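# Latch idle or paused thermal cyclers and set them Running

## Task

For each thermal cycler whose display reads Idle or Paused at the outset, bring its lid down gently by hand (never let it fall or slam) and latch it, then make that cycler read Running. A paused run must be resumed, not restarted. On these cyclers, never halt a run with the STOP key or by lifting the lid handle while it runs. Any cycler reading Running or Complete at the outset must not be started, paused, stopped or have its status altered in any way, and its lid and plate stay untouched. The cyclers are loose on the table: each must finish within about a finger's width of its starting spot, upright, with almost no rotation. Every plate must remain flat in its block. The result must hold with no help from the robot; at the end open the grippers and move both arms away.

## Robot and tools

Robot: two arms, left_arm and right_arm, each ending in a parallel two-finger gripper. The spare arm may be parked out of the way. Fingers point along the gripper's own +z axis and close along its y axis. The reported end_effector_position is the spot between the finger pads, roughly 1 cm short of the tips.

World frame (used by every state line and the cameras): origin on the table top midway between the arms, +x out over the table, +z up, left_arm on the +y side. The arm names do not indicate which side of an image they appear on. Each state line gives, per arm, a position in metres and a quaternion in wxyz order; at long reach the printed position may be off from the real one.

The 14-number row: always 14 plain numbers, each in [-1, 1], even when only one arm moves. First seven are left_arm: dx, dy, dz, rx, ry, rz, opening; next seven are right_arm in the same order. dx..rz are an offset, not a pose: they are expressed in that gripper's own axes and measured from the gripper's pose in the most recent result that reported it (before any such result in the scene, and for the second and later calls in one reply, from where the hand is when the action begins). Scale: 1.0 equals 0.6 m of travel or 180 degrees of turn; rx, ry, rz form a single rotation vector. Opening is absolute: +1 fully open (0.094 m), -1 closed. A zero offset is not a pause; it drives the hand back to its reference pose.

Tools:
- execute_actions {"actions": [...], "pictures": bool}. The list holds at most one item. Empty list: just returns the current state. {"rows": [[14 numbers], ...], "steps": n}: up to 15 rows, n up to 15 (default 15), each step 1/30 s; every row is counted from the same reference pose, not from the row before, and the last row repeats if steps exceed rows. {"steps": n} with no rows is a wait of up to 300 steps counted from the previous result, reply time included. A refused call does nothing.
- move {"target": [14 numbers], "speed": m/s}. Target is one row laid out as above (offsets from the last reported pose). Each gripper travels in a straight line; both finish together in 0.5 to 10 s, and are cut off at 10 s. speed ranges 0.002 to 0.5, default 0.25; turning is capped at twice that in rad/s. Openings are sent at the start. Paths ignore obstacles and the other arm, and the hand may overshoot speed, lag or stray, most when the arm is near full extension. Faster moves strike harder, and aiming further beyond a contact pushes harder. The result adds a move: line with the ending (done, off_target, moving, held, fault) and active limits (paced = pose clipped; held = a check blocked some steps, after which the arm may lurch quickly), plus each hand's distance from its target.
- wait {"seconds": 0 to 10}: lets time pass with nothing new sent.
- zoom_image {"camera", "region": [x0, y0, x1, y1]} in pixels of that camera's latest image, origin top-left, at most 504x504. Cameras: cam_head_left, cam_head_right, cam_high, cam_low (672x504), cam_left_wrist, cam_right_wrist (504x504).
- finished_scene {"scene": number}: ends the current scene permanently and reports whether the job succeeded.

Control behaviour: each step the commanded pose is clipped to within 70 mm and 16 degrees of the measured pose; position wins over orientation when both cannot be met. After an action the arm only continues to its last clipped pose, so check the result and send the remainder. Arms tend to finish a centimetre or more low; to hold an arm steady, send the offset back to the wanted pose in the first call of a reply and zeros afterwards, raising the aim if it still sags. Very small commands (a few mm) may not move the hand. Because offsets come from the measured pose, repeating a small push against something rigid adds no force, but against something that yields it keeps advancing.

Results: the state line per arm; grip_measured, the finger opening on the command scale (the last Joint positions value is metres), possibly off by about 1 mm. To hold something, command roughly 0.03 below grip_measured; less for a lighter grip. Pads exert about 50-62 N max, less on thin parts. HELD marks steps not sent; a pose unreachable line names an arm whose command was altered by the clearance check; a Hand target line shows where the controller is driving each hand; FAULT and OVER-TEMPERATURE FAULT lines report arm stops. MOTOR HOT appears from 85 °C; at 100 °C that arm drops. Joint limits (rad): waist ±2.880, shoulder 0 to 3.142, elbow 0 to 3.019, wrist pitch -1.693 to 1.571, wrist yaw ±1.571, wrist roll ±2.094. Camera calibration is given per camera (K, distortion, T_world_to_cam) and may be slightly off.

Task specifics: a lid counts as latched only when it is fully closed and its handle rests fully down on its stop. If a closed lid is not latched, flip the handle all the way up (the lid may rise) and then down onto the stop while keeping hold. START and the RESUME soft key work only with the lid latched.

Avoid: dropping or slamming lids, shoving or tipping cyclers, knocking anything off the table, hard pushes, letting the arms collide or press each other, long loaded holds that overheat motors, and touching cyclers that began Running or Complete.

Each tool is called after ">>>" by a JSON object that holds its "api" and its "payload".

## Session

>>> {"api": "execute_actions", "payload": {"actions": []}}

Scene clock: 0.00 s of 7800.00 s.
left_arm: end_effector_position=(+0.0881, +0.0562, +0.2004) grip_measured=+1.000 end_effector_quat_wxyz=(+0.392, +0.533, +0.749, -0.005) | right_arm: end_effector_position=(+0.5519, -0.6138, +0.3226) grip_measured=+1.000 end_effector_quat_wxyz=(+0.419, +0.713, +0.555, -0.082)
Joint positions: left_arm=[-1.97   0.471  0.541 -1.319 -0.753 -0.511  0.094] | right_arm=[-0.441  1.523  1.454 -0.752  0.521  1.206  0.094]
Joint velocities: left_arm=[ 0.005 -0.015 -0.022  0.007 -0.007  0.037  0.   ] | right_arm=[-0.015 -0.015  0.007 -0.007 -0.022  0.066  0.   ]
Hand target (left_arm): +0.086, +0.051, +0.215; +0.397, +0.527, +0.751, -0.020
Hand target (right_arm): +0.557, -0.616, +0.333; +0.428, +0.712, +0.551, -0.077
camera_calibration (this result's frames):
cam_left_wrist: T_world_to_cam=[[-0.809557, -0.418202, -0.411975, 0.176872], [-0.425964, 0.901376, -0.0779543, 0.00384931], [0.403945, 0.112378, -0.907854, 0.263497], [0, 0, 0, 1]] pos_world=[0.0383897, 0.0408875, 0.312384]
cam_right_wrist: T_world_to_cam=[[-0.869217, 0.0259343, -0.49375, 0.657191], [0.0940887, 0.989051, -0.113688, 0.595616], [0.485395, -0.145275, -0.862141, 0.0413496], [0, 0, 0, 1]] pos_world=[0.49513, -0.600132, 0.427851]

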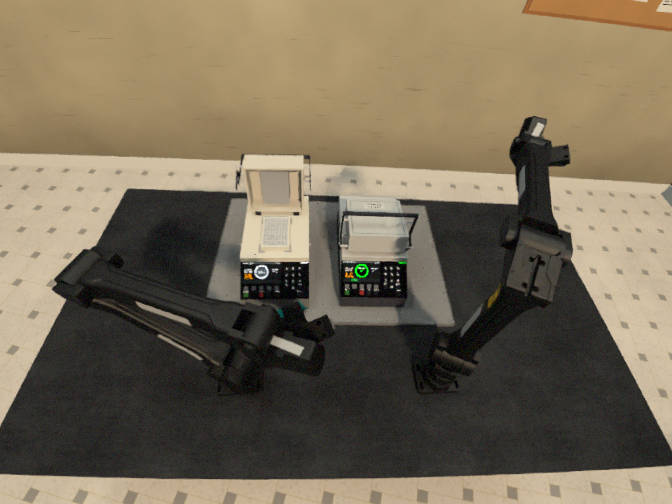

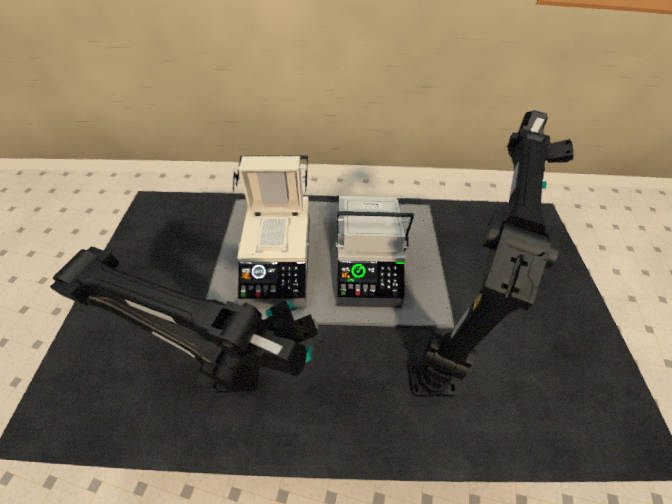

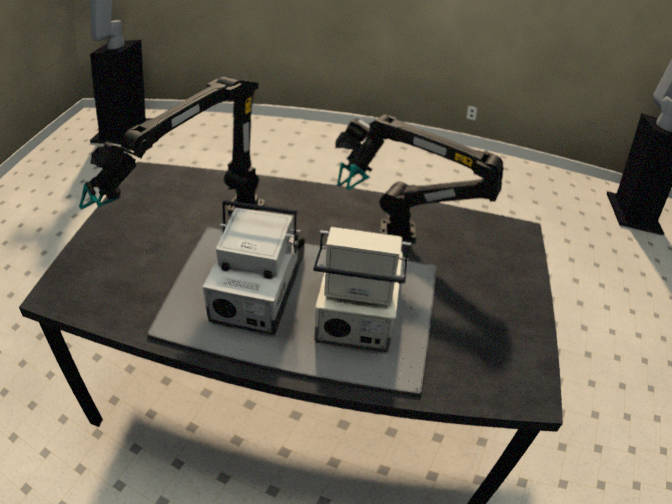

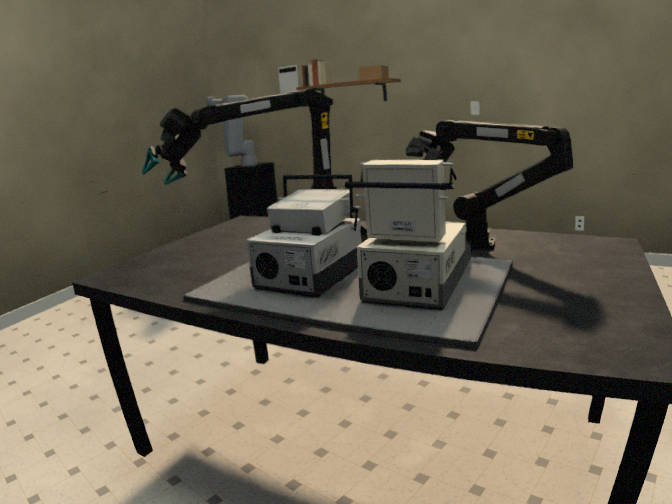

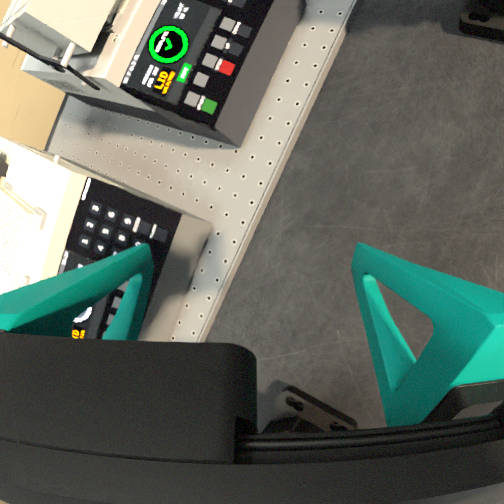

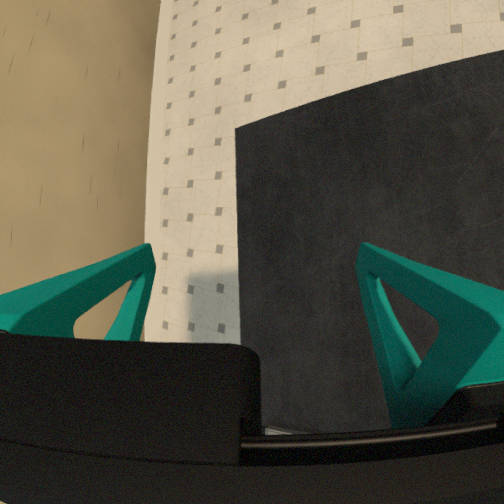

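>>> {"api": "zoom_image", "payload": {"camera": "cam_head_left", "region": [210,140,430,320]}}

>>> {"api": "zoom_image", "payload": {"camera": "cam_high", "region": [180,180,460,370]}}

>>> {"api": "zoom_image", "payload": {"camera": "cam_low", "region": [230,140,520,330]}}

Region (210, 140, 430, 320) of cam_head_left's 672x504 image, scaled by 2.291, with more detail than that image has; it fills the top 412 rows of this view, and the rest is white.

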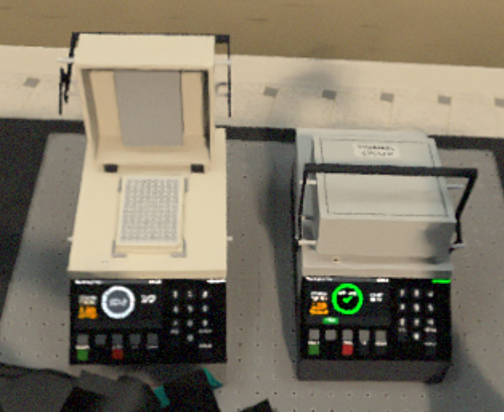

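Region (180, 180, 460, 370) of cam_high's 672x504 image, scaled by 1.800, with more detail than that image has; it fills the top 342 rows of this view, and the rest is white.

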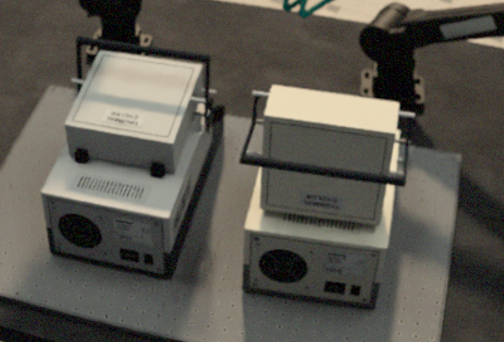

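Region (230, 140, 520, 330) of cam_low's 672x504 image, scaled by 1.738, with more detail than that image has; it fills the top 330 rows of this view, and the rest is white.

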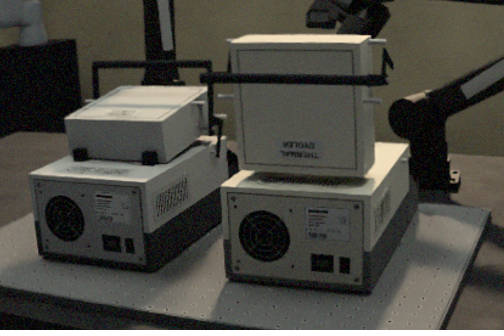

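>>> {"api": "move", "payload": {"target": [-0.015,0.43,-0.138,0.181,0.185,0.101,1, 0,0,0,0,0,0,1], "speed": 0.2}}

Scene clock: 51.37 s of 7800.00 s.
left_arm: end_effector_position=(+0.2369, +0.1916, +0.3538) grip_measured=+1.000 end_effector_quat_wxyz=(+0.115, +0.699, +0.702, +0.071) | right_arm: end_effector_position=(+0.5519, -0.6138, +0.3226) grip_measured=+1.000 end_effector_quat_wxyz=(+0.419, +0.713, +0.555, -0.082)
Joint positions: left_arm=[-0.332  0.778  1.17  -1.691 -0.002  1.328  0.094] | right_arm=[-0.441  1.523  1.454 -0.752  0.521  1.206  0.094]
Joint velocities: left_arm=[-0.005  0.015 -0.002 -0.027 -0.051  0.007  0.   ] | right_arm=[ 0.005 -0.024 -0.007 -0.012 -0.037 -0.037  0.   ]
Hand target (left_arm): +0.240, +0.193, +0.374; +0.127, +0.700, +0.698, +0.082
Hand target (right_arm): +0.552, -0.614, +0.323; +0.419, +0.713, +0.555, -0.082
Off the commanded pose (left_arm): 0.020 m, 16 deg.
Off the commanded pose (right_arm): 0.000 m, 0 deg.
joint sent to its limit (left arm) — the command would take joint 4 (wrist pitch) past its lower limit, so that joint was sent only as far as its limit.
After step 90, 45.63 s passed at rest.
move: off_target (left_arm)
camera_calibration (this result's frames):
cam_left_wrist: T_world_to_cam=[[-0.967374, -0.00129826, -0.253348, 0.318479], [-0.134626, 0.849755, 0.509698, -0.309863], [0.214622, 0.527176, -0.822206, 0.262419], [0, 0, 0, 1]] pos_world=[0.210052, 0.12538, 0.454385]
cam_right_wrist: T_world_to_cam=[[-0.869217, 0.0259343, -0.49375, 0.657191], [0.0940887, 0.989051, -0.113688, 0.595616], [0.485395, -0.145275, -0.862141, 0.0413496], [0, 0, 0, 1]] pos_world=[0.49513, -0.600132, 0.427851]

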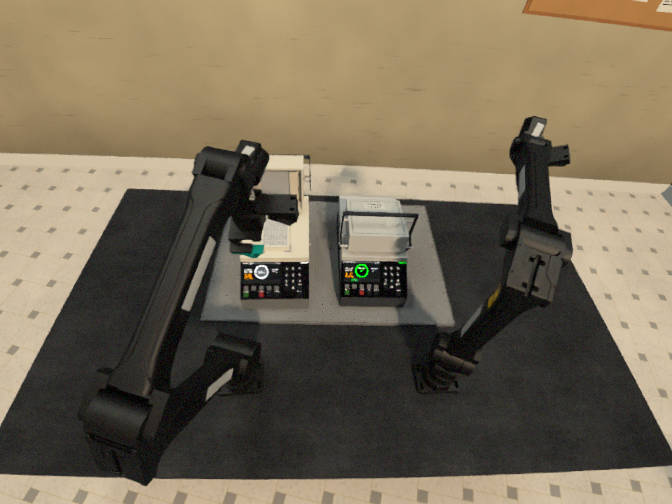

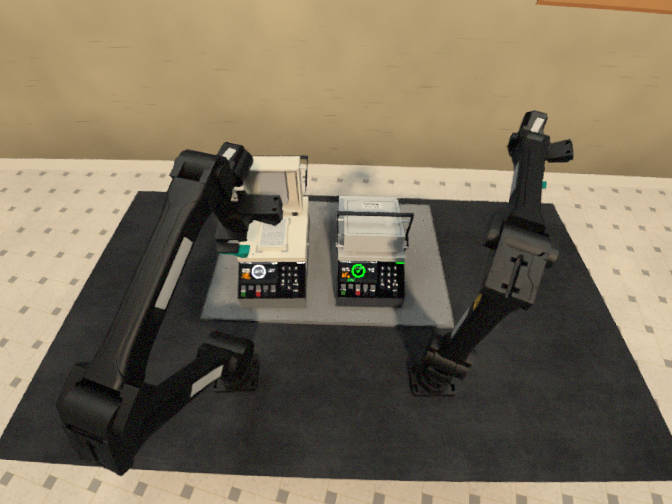

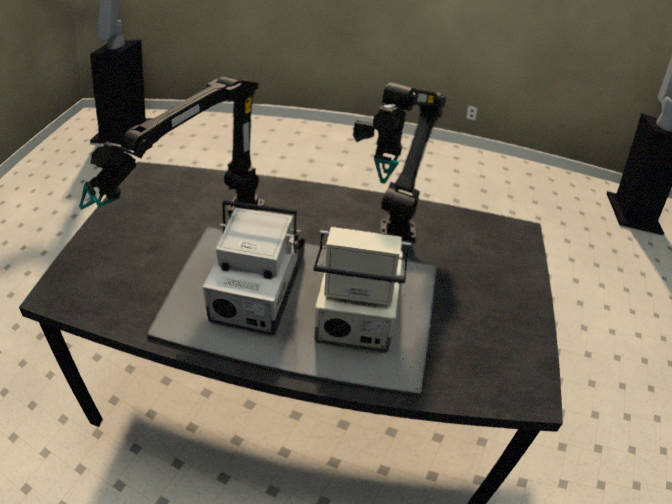

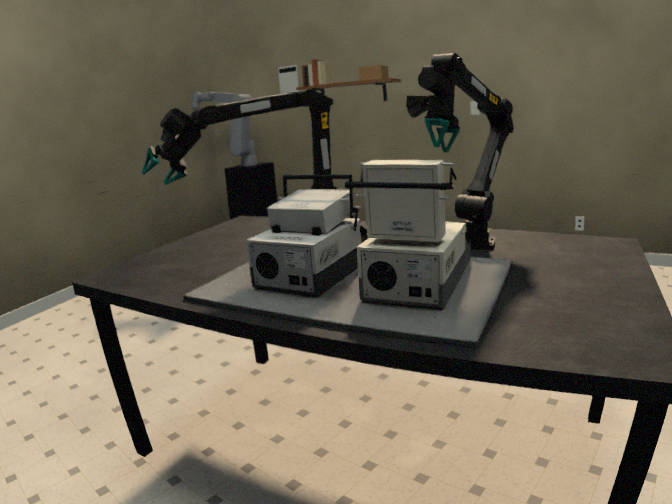

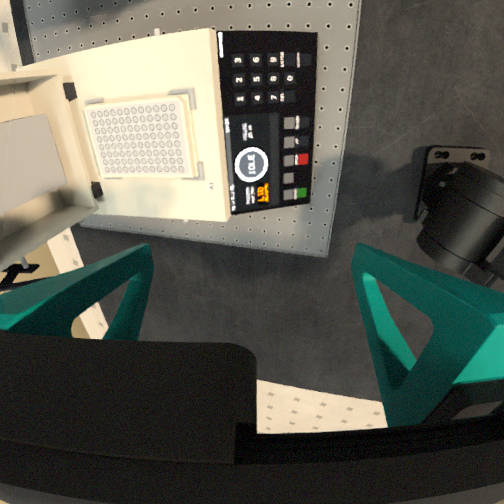

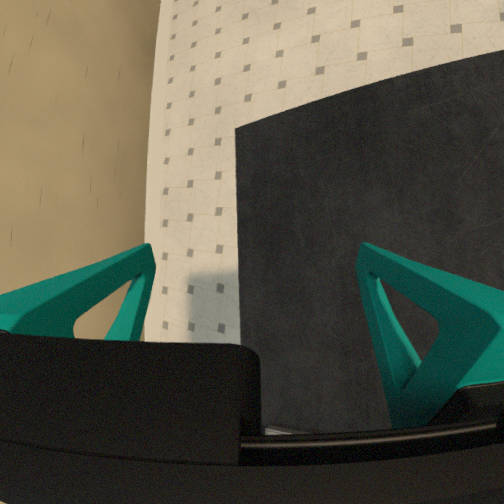

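>>> {"api": "move", "payload": {"target": [-0.024,0.595,-0.01,0.083,0.02,0,1, 0,0,0,0,0,0,1], "speed": 0.15}}

Scene clock: 70.77 s of 7800.00 s.
left_arm: end_effector_position=(+0.5757, +0.1783, +0.4314) grip_measured=+1.000 end_effector_quat_wxyz=(+0.129, +0.694, +0.701, +0.098) | right_arm: end_effector_position=(+0.5519, -0.6138, +0.3226) grip_measured=+1.000 end_effector_quat_wxyz=(+0.419, +0.713, +0.555, -0.082)
Joint positions: left_arm=[-0.208  1.684  2.132 -1.693  0.006  1.445  0.094] | right_arm=[-0.441  1.523  1.454 -0.752  0.521  1.206  0.094]
Joint velocities: left_arm=[-0.005  0.005  0.007 -0.002 -0.007  0.007  0.   ] | right_arm=[-0.005  0.005 -0.027  0.002  0.007  0.022  0.   ]
Hand target (left_arm): +0.578, +0.183, +0.451; +0.142, +0.693, +0.698, +0.112
Hand target (right_arm): +0.552, -0.614, +0.323; +0.419, +0.713, +0.555, -0.082
Off the commanded pose (left_arm): 0.023 m, 18 deg; orientation clipped at the last step of the last action.
Off the commanded pose (right_arm): 0.000 m, 0 deg.
joint sent to its limit (left arm) — the command would take joint 4 (wrist pitch) past its lower limit, so that joint was sent only as far as its limit.
After step 90, 13.60 s passed at rest.
move: off_target (left_arm); limits=paced
camera_calibration (this result's frames):
cam_left_wrist: T_world_to_cam=[[-0.950977, -0.00468496, -0.309225, 0.681173], [-0.171661, 0.839706, 0.515195, -0.271753], [0.257245, 0.543021, -0.799346, 0.223336], [0, 0, 0, 1]] pos_world=[0.543678, 0.110108, 0.529164]
cam_right_wrist: T_world_to_cam=[[-0.869217, 0.0259343, -0.49375, 0.657191], [0.0940887, 0.989051, -0.113688, 0.595616], [0.485395, -0.145275, -0.862141, 0.0413496], [0, 0, 0, 1]] pos_world=[0.49513, -0.600132, 0.427851]

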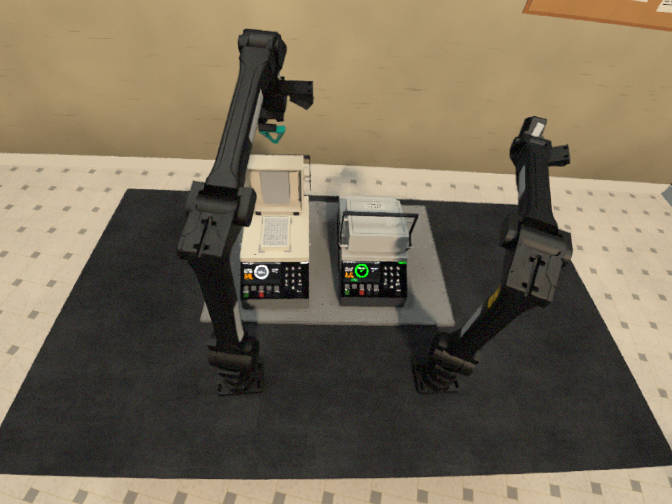

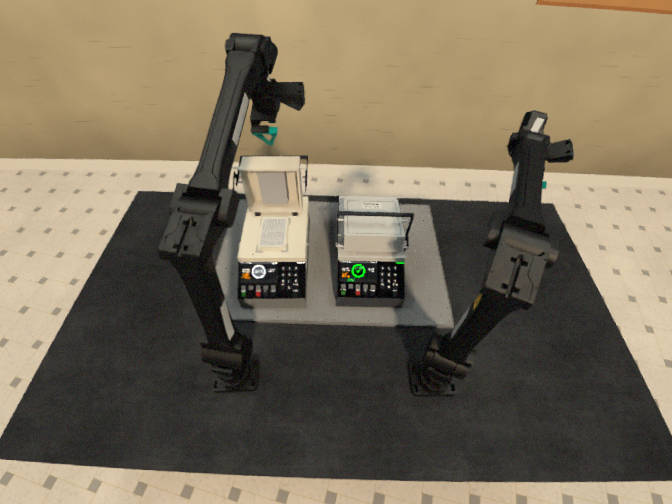

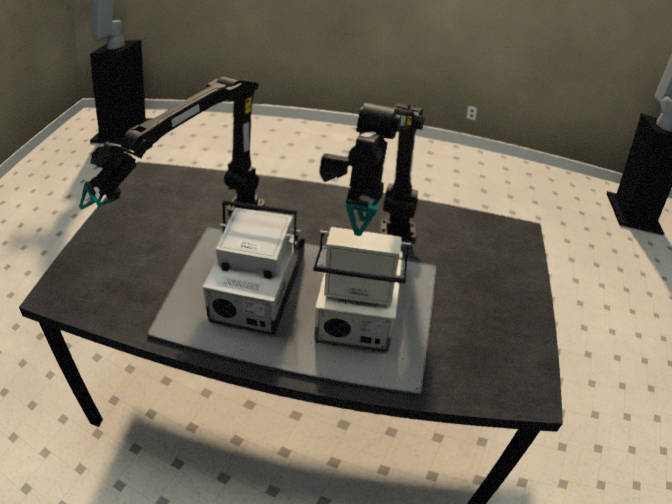

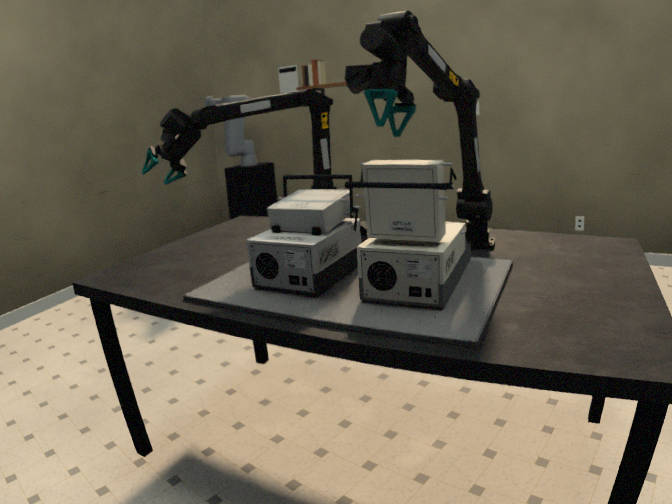

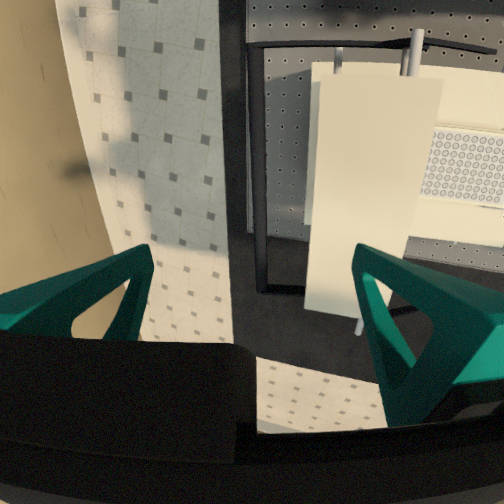

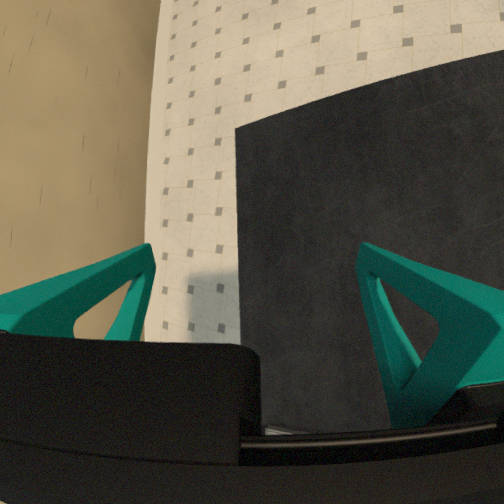

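>>> {"api": "move", "payload": {"target": [0,0.012,0.14,0.05,0,0,0.2, 0,0,0,0,0,0,1], "speed": 0.06}}

Scene clock: 80.27 s of 7800.00 s.
left_arm: end_effector_position=(+0.6096, +0.1713, +0.3551) grip_measured=+0.203 end_effector_quat_wxyz=(+0.080, +0.701, +0.707, +0.048) | right_arm: end_effector_position=(+0.5519, -0.6138, +0.3226) grip_measured=+1.000 end_effector_quat_wxyz=(+0.419, +0.713, +0.555, -0.082)
Joint positions: left_arm=[-0.208  1.818  2.125 -1.693  0.024  1.446  0.057] | right_arm=[-0.441  1.523  1.454 -0.752  0.521  1.206  0.094]
Joint velocities: left_arm=[-0.005 -0.015 -0.022 -0.002 -0.007  0.007 -0.   ] | right_arm=[ 0.005 -0.005  0.012 -0.012  0.007 -0.037  0.   ]
Hand target (left_arm): +0.610, +0.176, +0.354; +0.077, +0.702, +0.707, +0.044
Hand target (right_arm): +0.552, -0.614, +0.323; +0.419, +0.713, +0.555, -0.082
Off the commanded pose (left_arm): 0.004 m, 1 deg.
Off the commanded pose (right_arm): 0.000 m, 0 deg.
joint sent to its limit (left arm) — the command would take joint 4 (wrist pitch) past its lower limit, so that joint was sent only as far as its limit.
After step 90, 4.73 s passed at rest.
move: done
camera_calibration (this result's frames):
cam_left_wrist: T_world_to_cam=[[-0.985016, -0.00019462, -0.172461, 0.661209], [-0.093485, 0.840939, 0.532993, -0.274934], [0.144926, 0.541129, -0.828357, 0.236547], [0, 0, 0, 1]] pos_world=[0.591318, 0.103329, 0.456517]
cam_right_wrist: T_world_to_cam=[[-0.869217, 0.0259343, -0.49375, 0.657191], [0.0940887, 0.989051, -0.113688, 0.595616], [0.485395, -0.145275, -0.862141, 0.0413496], [0, 0, 0, 1]] pos_world=[0.49513, -0.600132, 0.427851]

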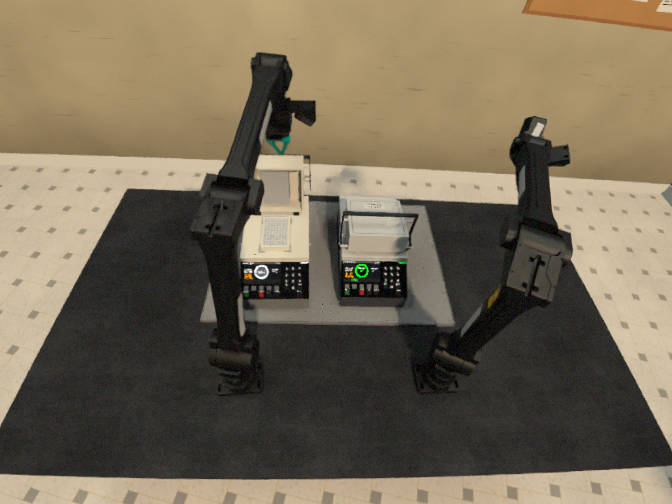

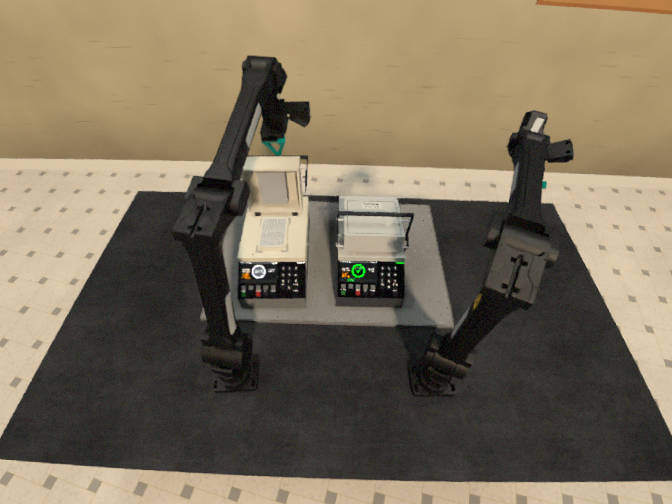

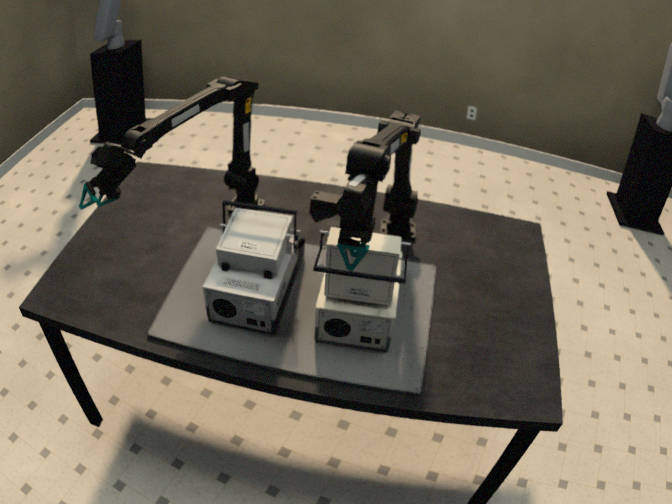

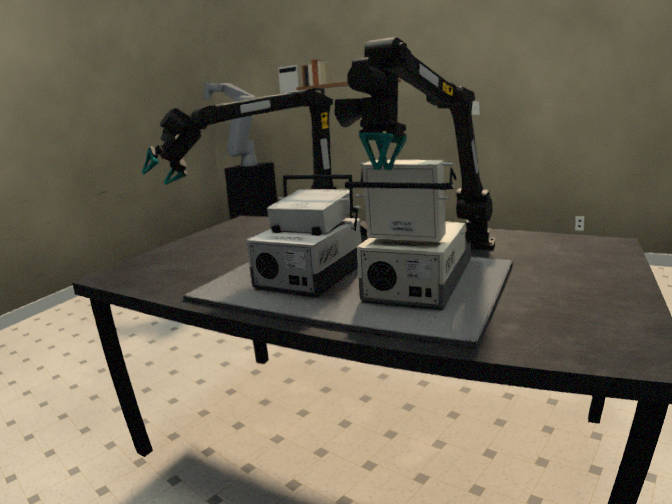

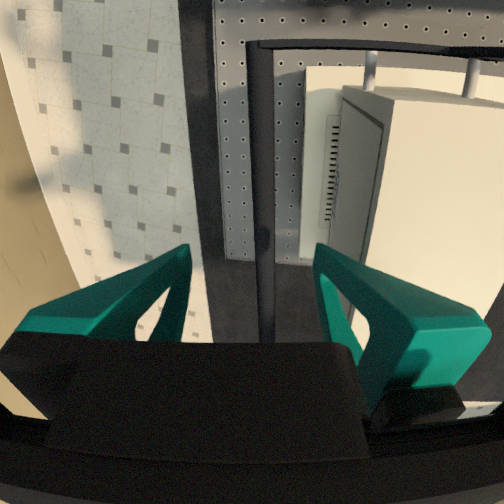

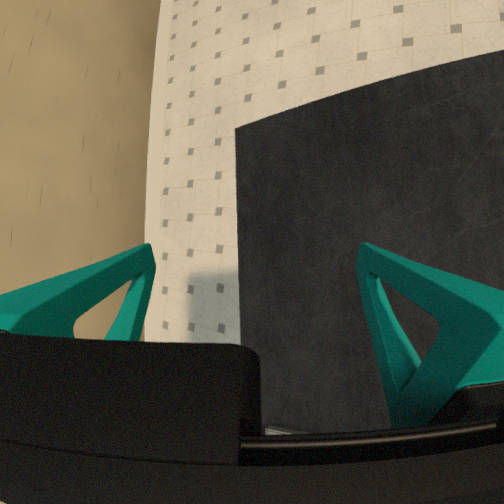

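>>> {"api": "move", "payload": {"target": [0,-0.018,0.075,0,0,0,0.2, 0,0,0,0,0,0,1], "speed": 0.03}}

Scene clock: 86.73 s of 7800.00 s.
left_arm: end_effector_position=(+0.6176, +0.1704, +0.3144) grip_measured=+0.202 end_effector_quat_wxyz=(+0.090, +0.698, +0.708, +0.056) | right_arm: end_effector_position=(+0.5519, -0.6138, +0.3226) grip_measured=+1.000 end_effector_quat_wxyz=(+0.419, +0.713, +0.555, -0.082)
Joint positions: left_arm=[-0.208  1.79   1.973 -1.542  0.024  1.44   0.056] | right_arm=[-0.441  1.523  1.454 -0.752  0.521  1.206  0.094]
Joint velocities: left_arm=[-0.005  0.005  0.002 -0.017 -0.051 -0.007  0.   ] | right_arm=[-0.005 -0.005  0.002  0.012  0.022 -0.081  0.   ]
Hand target (left_arm): +0.608, +0.170, +0.309; +0.080, +0.701, +0.707, +0.048
Hand target (right_arm): +0.552, -0.614, +0.323; +0.419, +0.713, +0.555, -0.082
Off the commanded pose (left_arm): 0.012 m, 1 deg.
Off the commanded pose (right_arm): 0.000 m, 0 deg.
After step 90, 1.70 s passed at rest.
move: off_target (left_arm)
camera_calibration (this result's frames):
cam_left_wrist: T_world_to_cam=[[-0.980355, -0.00683274, -0.197123, 0.668046], [-0.111829, 0.842502, 0.526958, -0.238741], [0.162476, 0.53865, -0.826715, 0.191209], [0, 0, 0, 1]] pos_world=[0.597157, 0.102709, 0.415569]
cam_right_wrist: T_world_to_cam=[[-0.869217, 0.0259343, -0.49375, 0.657191], [0.0940887, 0.989051, -0.113688, 0.595616], [0.485395, -0.145275, -0.862141, 0.0413496], [0, 0, 0, 1]] pos_world=[0.49513, -0.600132, 0.427851]

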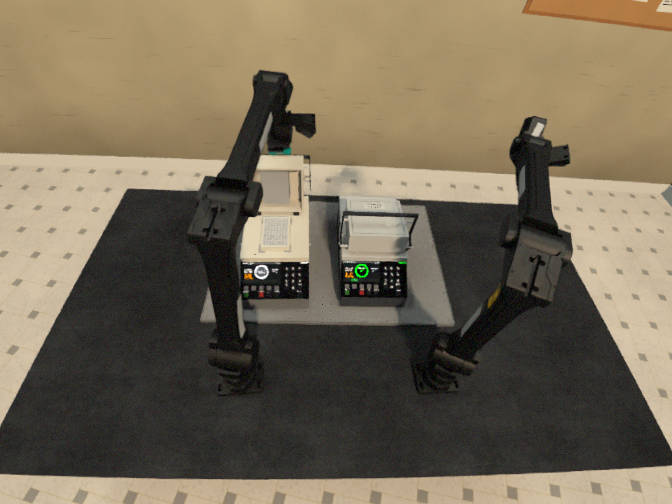

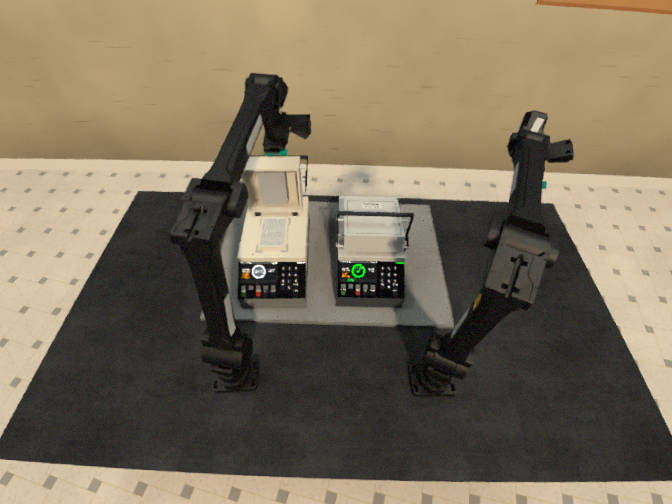

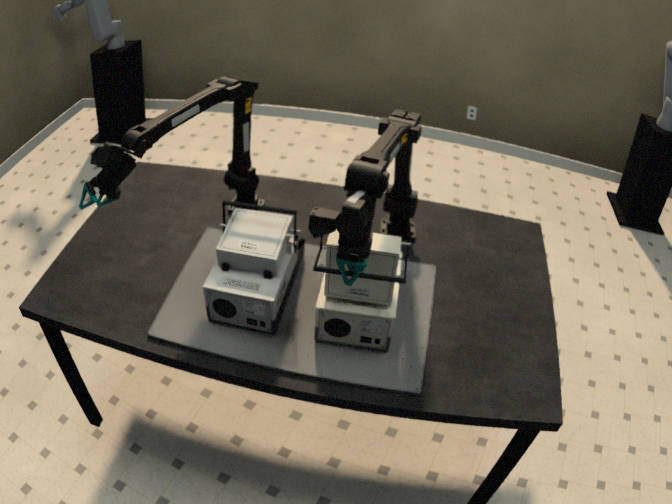

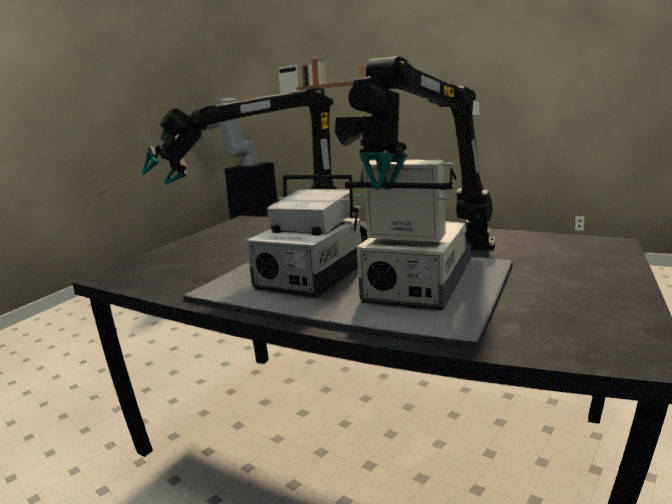

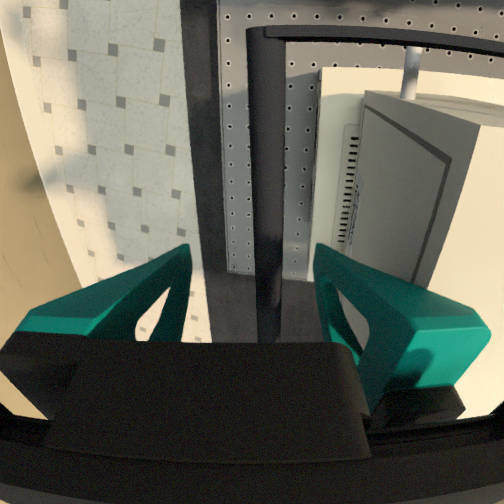

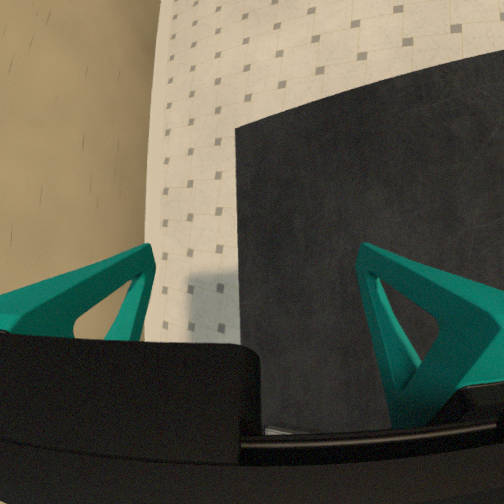

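>>> {"api": "move", "payload": {"target": [0,-0.03,0.03,0,0,0,0.2, 0,0,0,0,0,0,1], "speed": 0.02}}

Scene clock: 98.07 s of 7800.00 s.
left_arm: end_effector_position=(+0.6165, +0.1707, +0.3119) grip_measured=+0.201 end_effector_quat_wxyz=(+0.114, +0.691, +0.710, +0.072) | right_arm: end_effector_position=(+0.5519, -0.6138, +0.3226) grip_measured=+1.000 end_effector_quat_wxyz=(+0.419, +0.713, +0.555, -0.082)
Joint positions: left_arm=[-0.208  1.743  1.892 -1.451  0.024  1.425  0.056] | right_arm=[-0.441  1.523  1.454 -0.752  0.521  1.206  0.094]
Joint velocities: left_arm=[-0.015 -0.005 -0.017  0.017 -0.051 -0.007 -0.001] | right_arm=[-0.005 -0.024 -0.027 -0.012 -0.051 -0.066  0.   ]
Hand target (left_arm): +0.604, +0.169, +0.294; +0.090, +0.698, +0.708, +0.055
Hand target (right_arm): +0.552, -0.614, +0.323; +0.419, +0.713, +0.555, -0.082
Off the commanded pose (left_arm): 0.023 m, 3 deg.
Off the commanded pose (right_arm): 0.000 m, 0 deg.
After step 90, 6.83 s passed at rest.
move: off_target (left_arm)
camera_calibration (this result's frames):
cam_left_wrist: T_world_to_cam=[[-0.96735, -0.0235515, -0.252347, 0.678551], [-0.153859, 0.845779, 0.510868, -0.207512], [0.201398, 0.533014, -0.821788, 0.164616], [0, 0, 0, 1]] pos_world=[0.591316, 0.103748, 0.412521]
cam_right_wrist: T_world_to_cam=[[-0.869217, 0.0259343, -0.49375, 0.657191], [0.0940887, 0.989051, -0.113688, 0.595616], [0.485395, -0.145275, -0.862141, 0.0413496], [0, 0, 0, 1]] pos_world=[0.49513, -0.600132, 0.427851]

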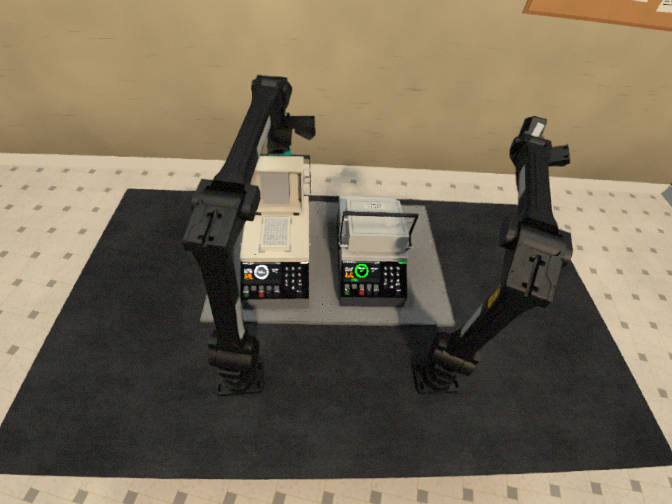

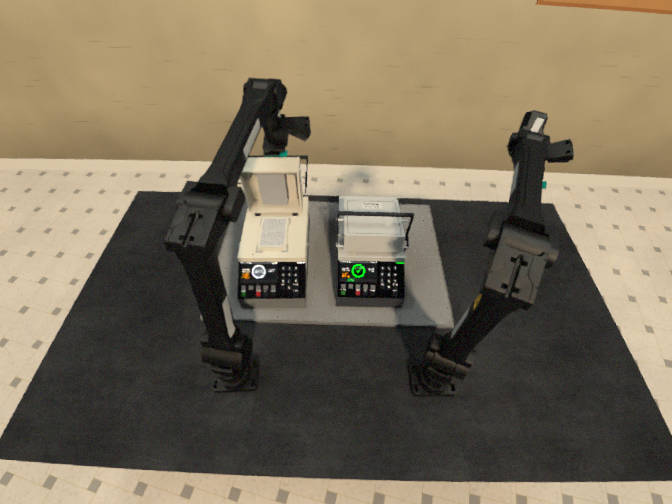

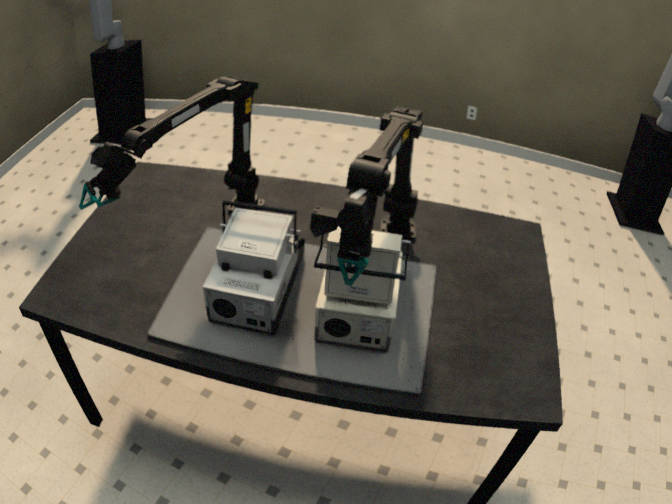

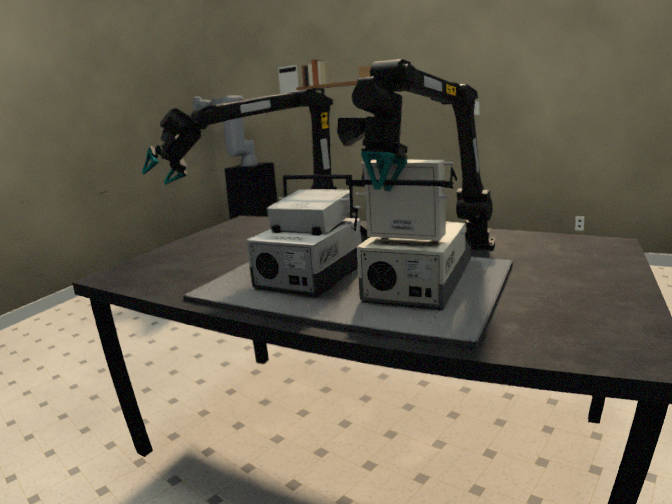

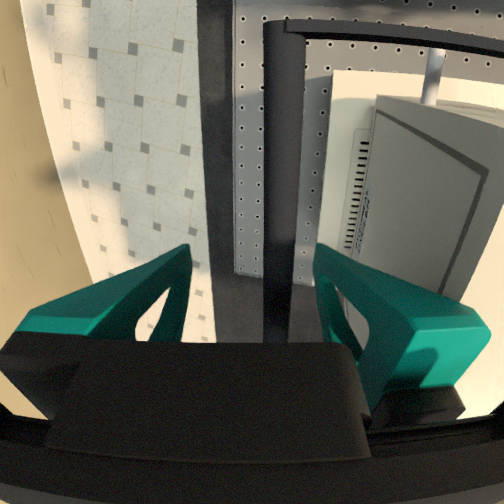

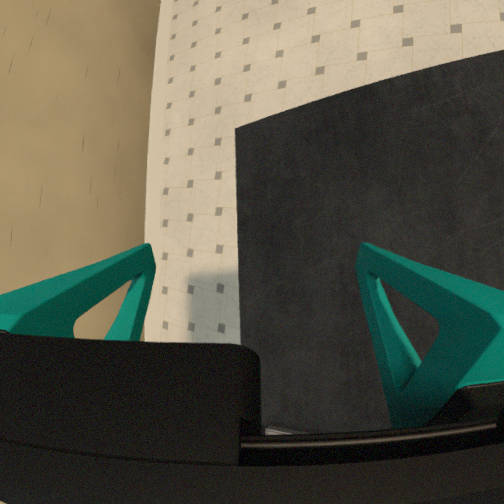

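>>> {"api": "execute_actions", "payload": {"actions": [{"rows":[[0,0,0,0,0,0,-0.85,0,0,0,0,0,0,1]],"steps":15}]}}

>>> {"api": "zoom_image", "payload": {"camera": "cam_low", "region": [320,100,480,260]}}

Scene clock: 103.40 s of 7800.00 s.
left_arm: end_effector_position=(+0.6122, +0.1708, +0.3062) grip_measured=-0.793 end_effector_quat_wxyz=(+0.106, +0.691, +0.713, +0.065) | right_arm: end_effector_position=(+0.5519, -0.6138, +0.3226) grip_measured=+1.000 end_effector_quat_wxyz=(+0.419, +0.713, +0.555, -0.082)
Joint positions: left_arm=[-0.208  1.743  1.881 -1.461  0.026  1.422  0.01 ] | right_arm=[-0.441  1.523  1.454 -0.752  0.521  1.206  0.094]
Joint velocities: left_arm=[-0.005 -0.005  0.012 -0.007 -0.037  0.007 -0.   ] | right_arm=[-0.015 -0.005  0.007 -0.007  0.051 -0.007  0.   ]
Hand target (left_arm): +0.616, +0.171, +0.312; +0.113, +0.691, +0.711, +0.072
Hand target (right_arm): +0.552, -0.614, +0.323; +0.419, +0.713, +0.555, -0.082
Off the commanded pose (left_arm): 0.007 m, 1 deg.
Off the commanded pose (right_arm): 0.000 m, 0 deg.
Steps of this call (steps 1 to 90: nothing new was sent; then 1.83 s passed at rest; steps 91 to 105: all 15 steps of this action). Readings (end_effector_position):
91: left_arm (+0.6164, +0.1707, +0.3118) | right_arm (+0.5519, -0.6138, +0.3226)
92: left_arm (+0.6162, +0.1708, +0.3113) | right_arm (+0.5519, -0.6138, +0.3226)
94: left_arm (+0.6122, +0.1708, +0.3068) | right_arm (+0.5519, -0.6138, +0.3226)
98: left_arm (+0.6122, +0.1708, +0.3062) | right_arm (+0.5519, -0.6138, +0.3226)
105: the state above
camera_calibration (this result's frames):
cam_left_wrist: T_world_to_cam=[[-0.972613, -0.0259617, -0.230976, 0.67004], [-0.144578, 0.845672, 0.513747, -0.211846], [0.181992, 0.533071, -0.826265, 0.173919], [0, 0, 0, 1]] pos_world=[0.589409, 0.103836, 0.407302]
cam_right_wrist: T_world_to_cam=[[-0.869217, 0.0259343, -0.49375, 0.657191], [0.0940887, 0.989051, -0.113688, 0.595616], [0.485395, -0.145275, -0.862141, 0.0413496], [0, 0, 0, 1]] pos_world=[0.49513, -0.600132, 0.427851]

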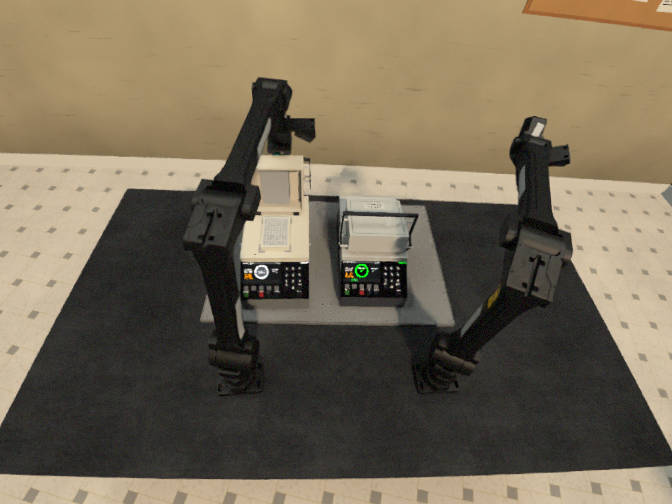

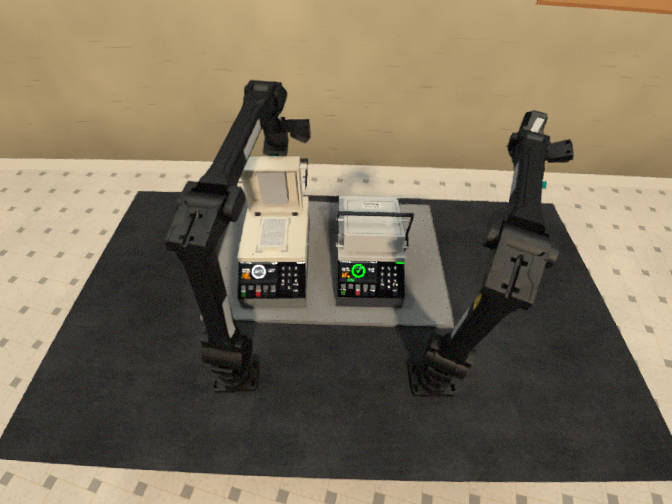

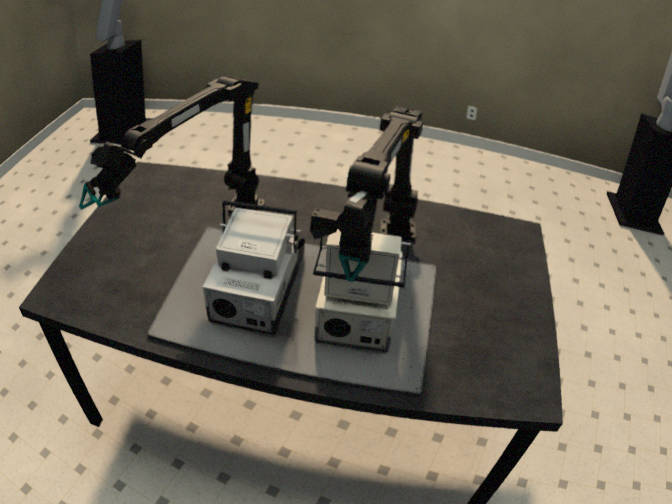

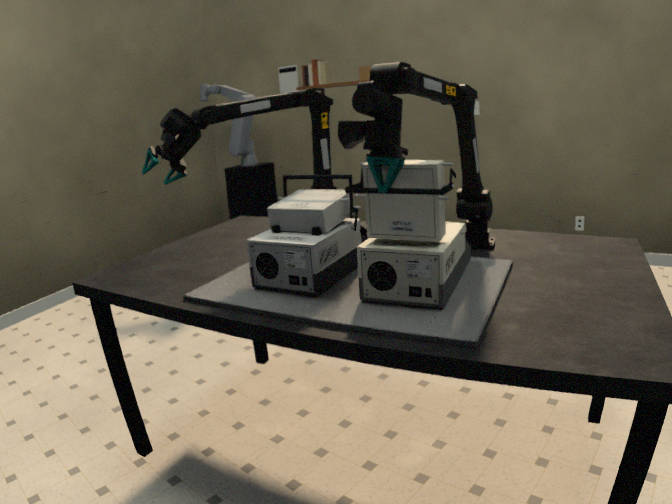

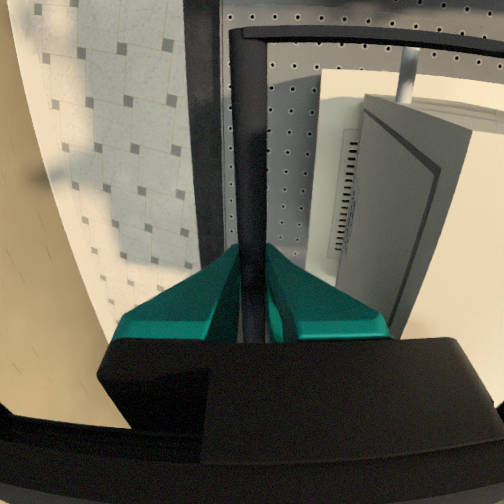

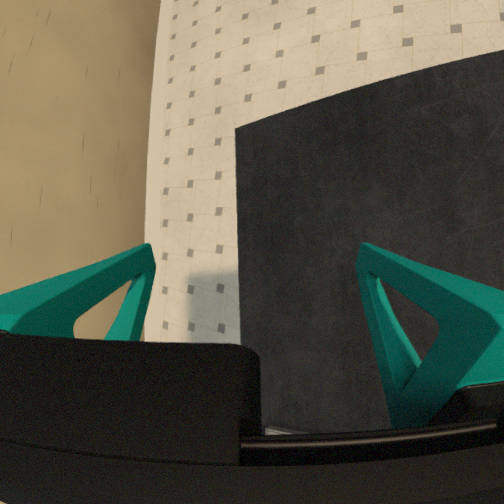

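Region (320, 100, 480, 260) of cam_low's 672x504 image, scaled by 3.150, with more detail than that image has.

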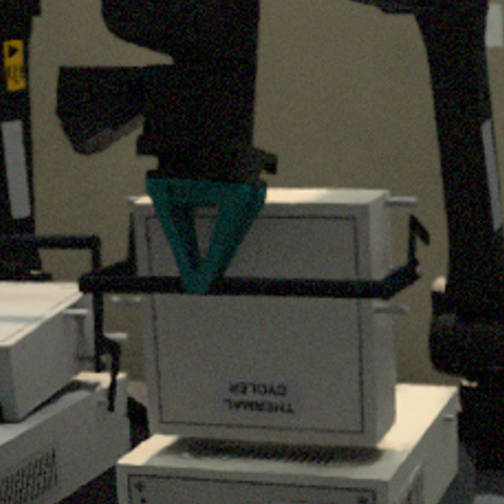

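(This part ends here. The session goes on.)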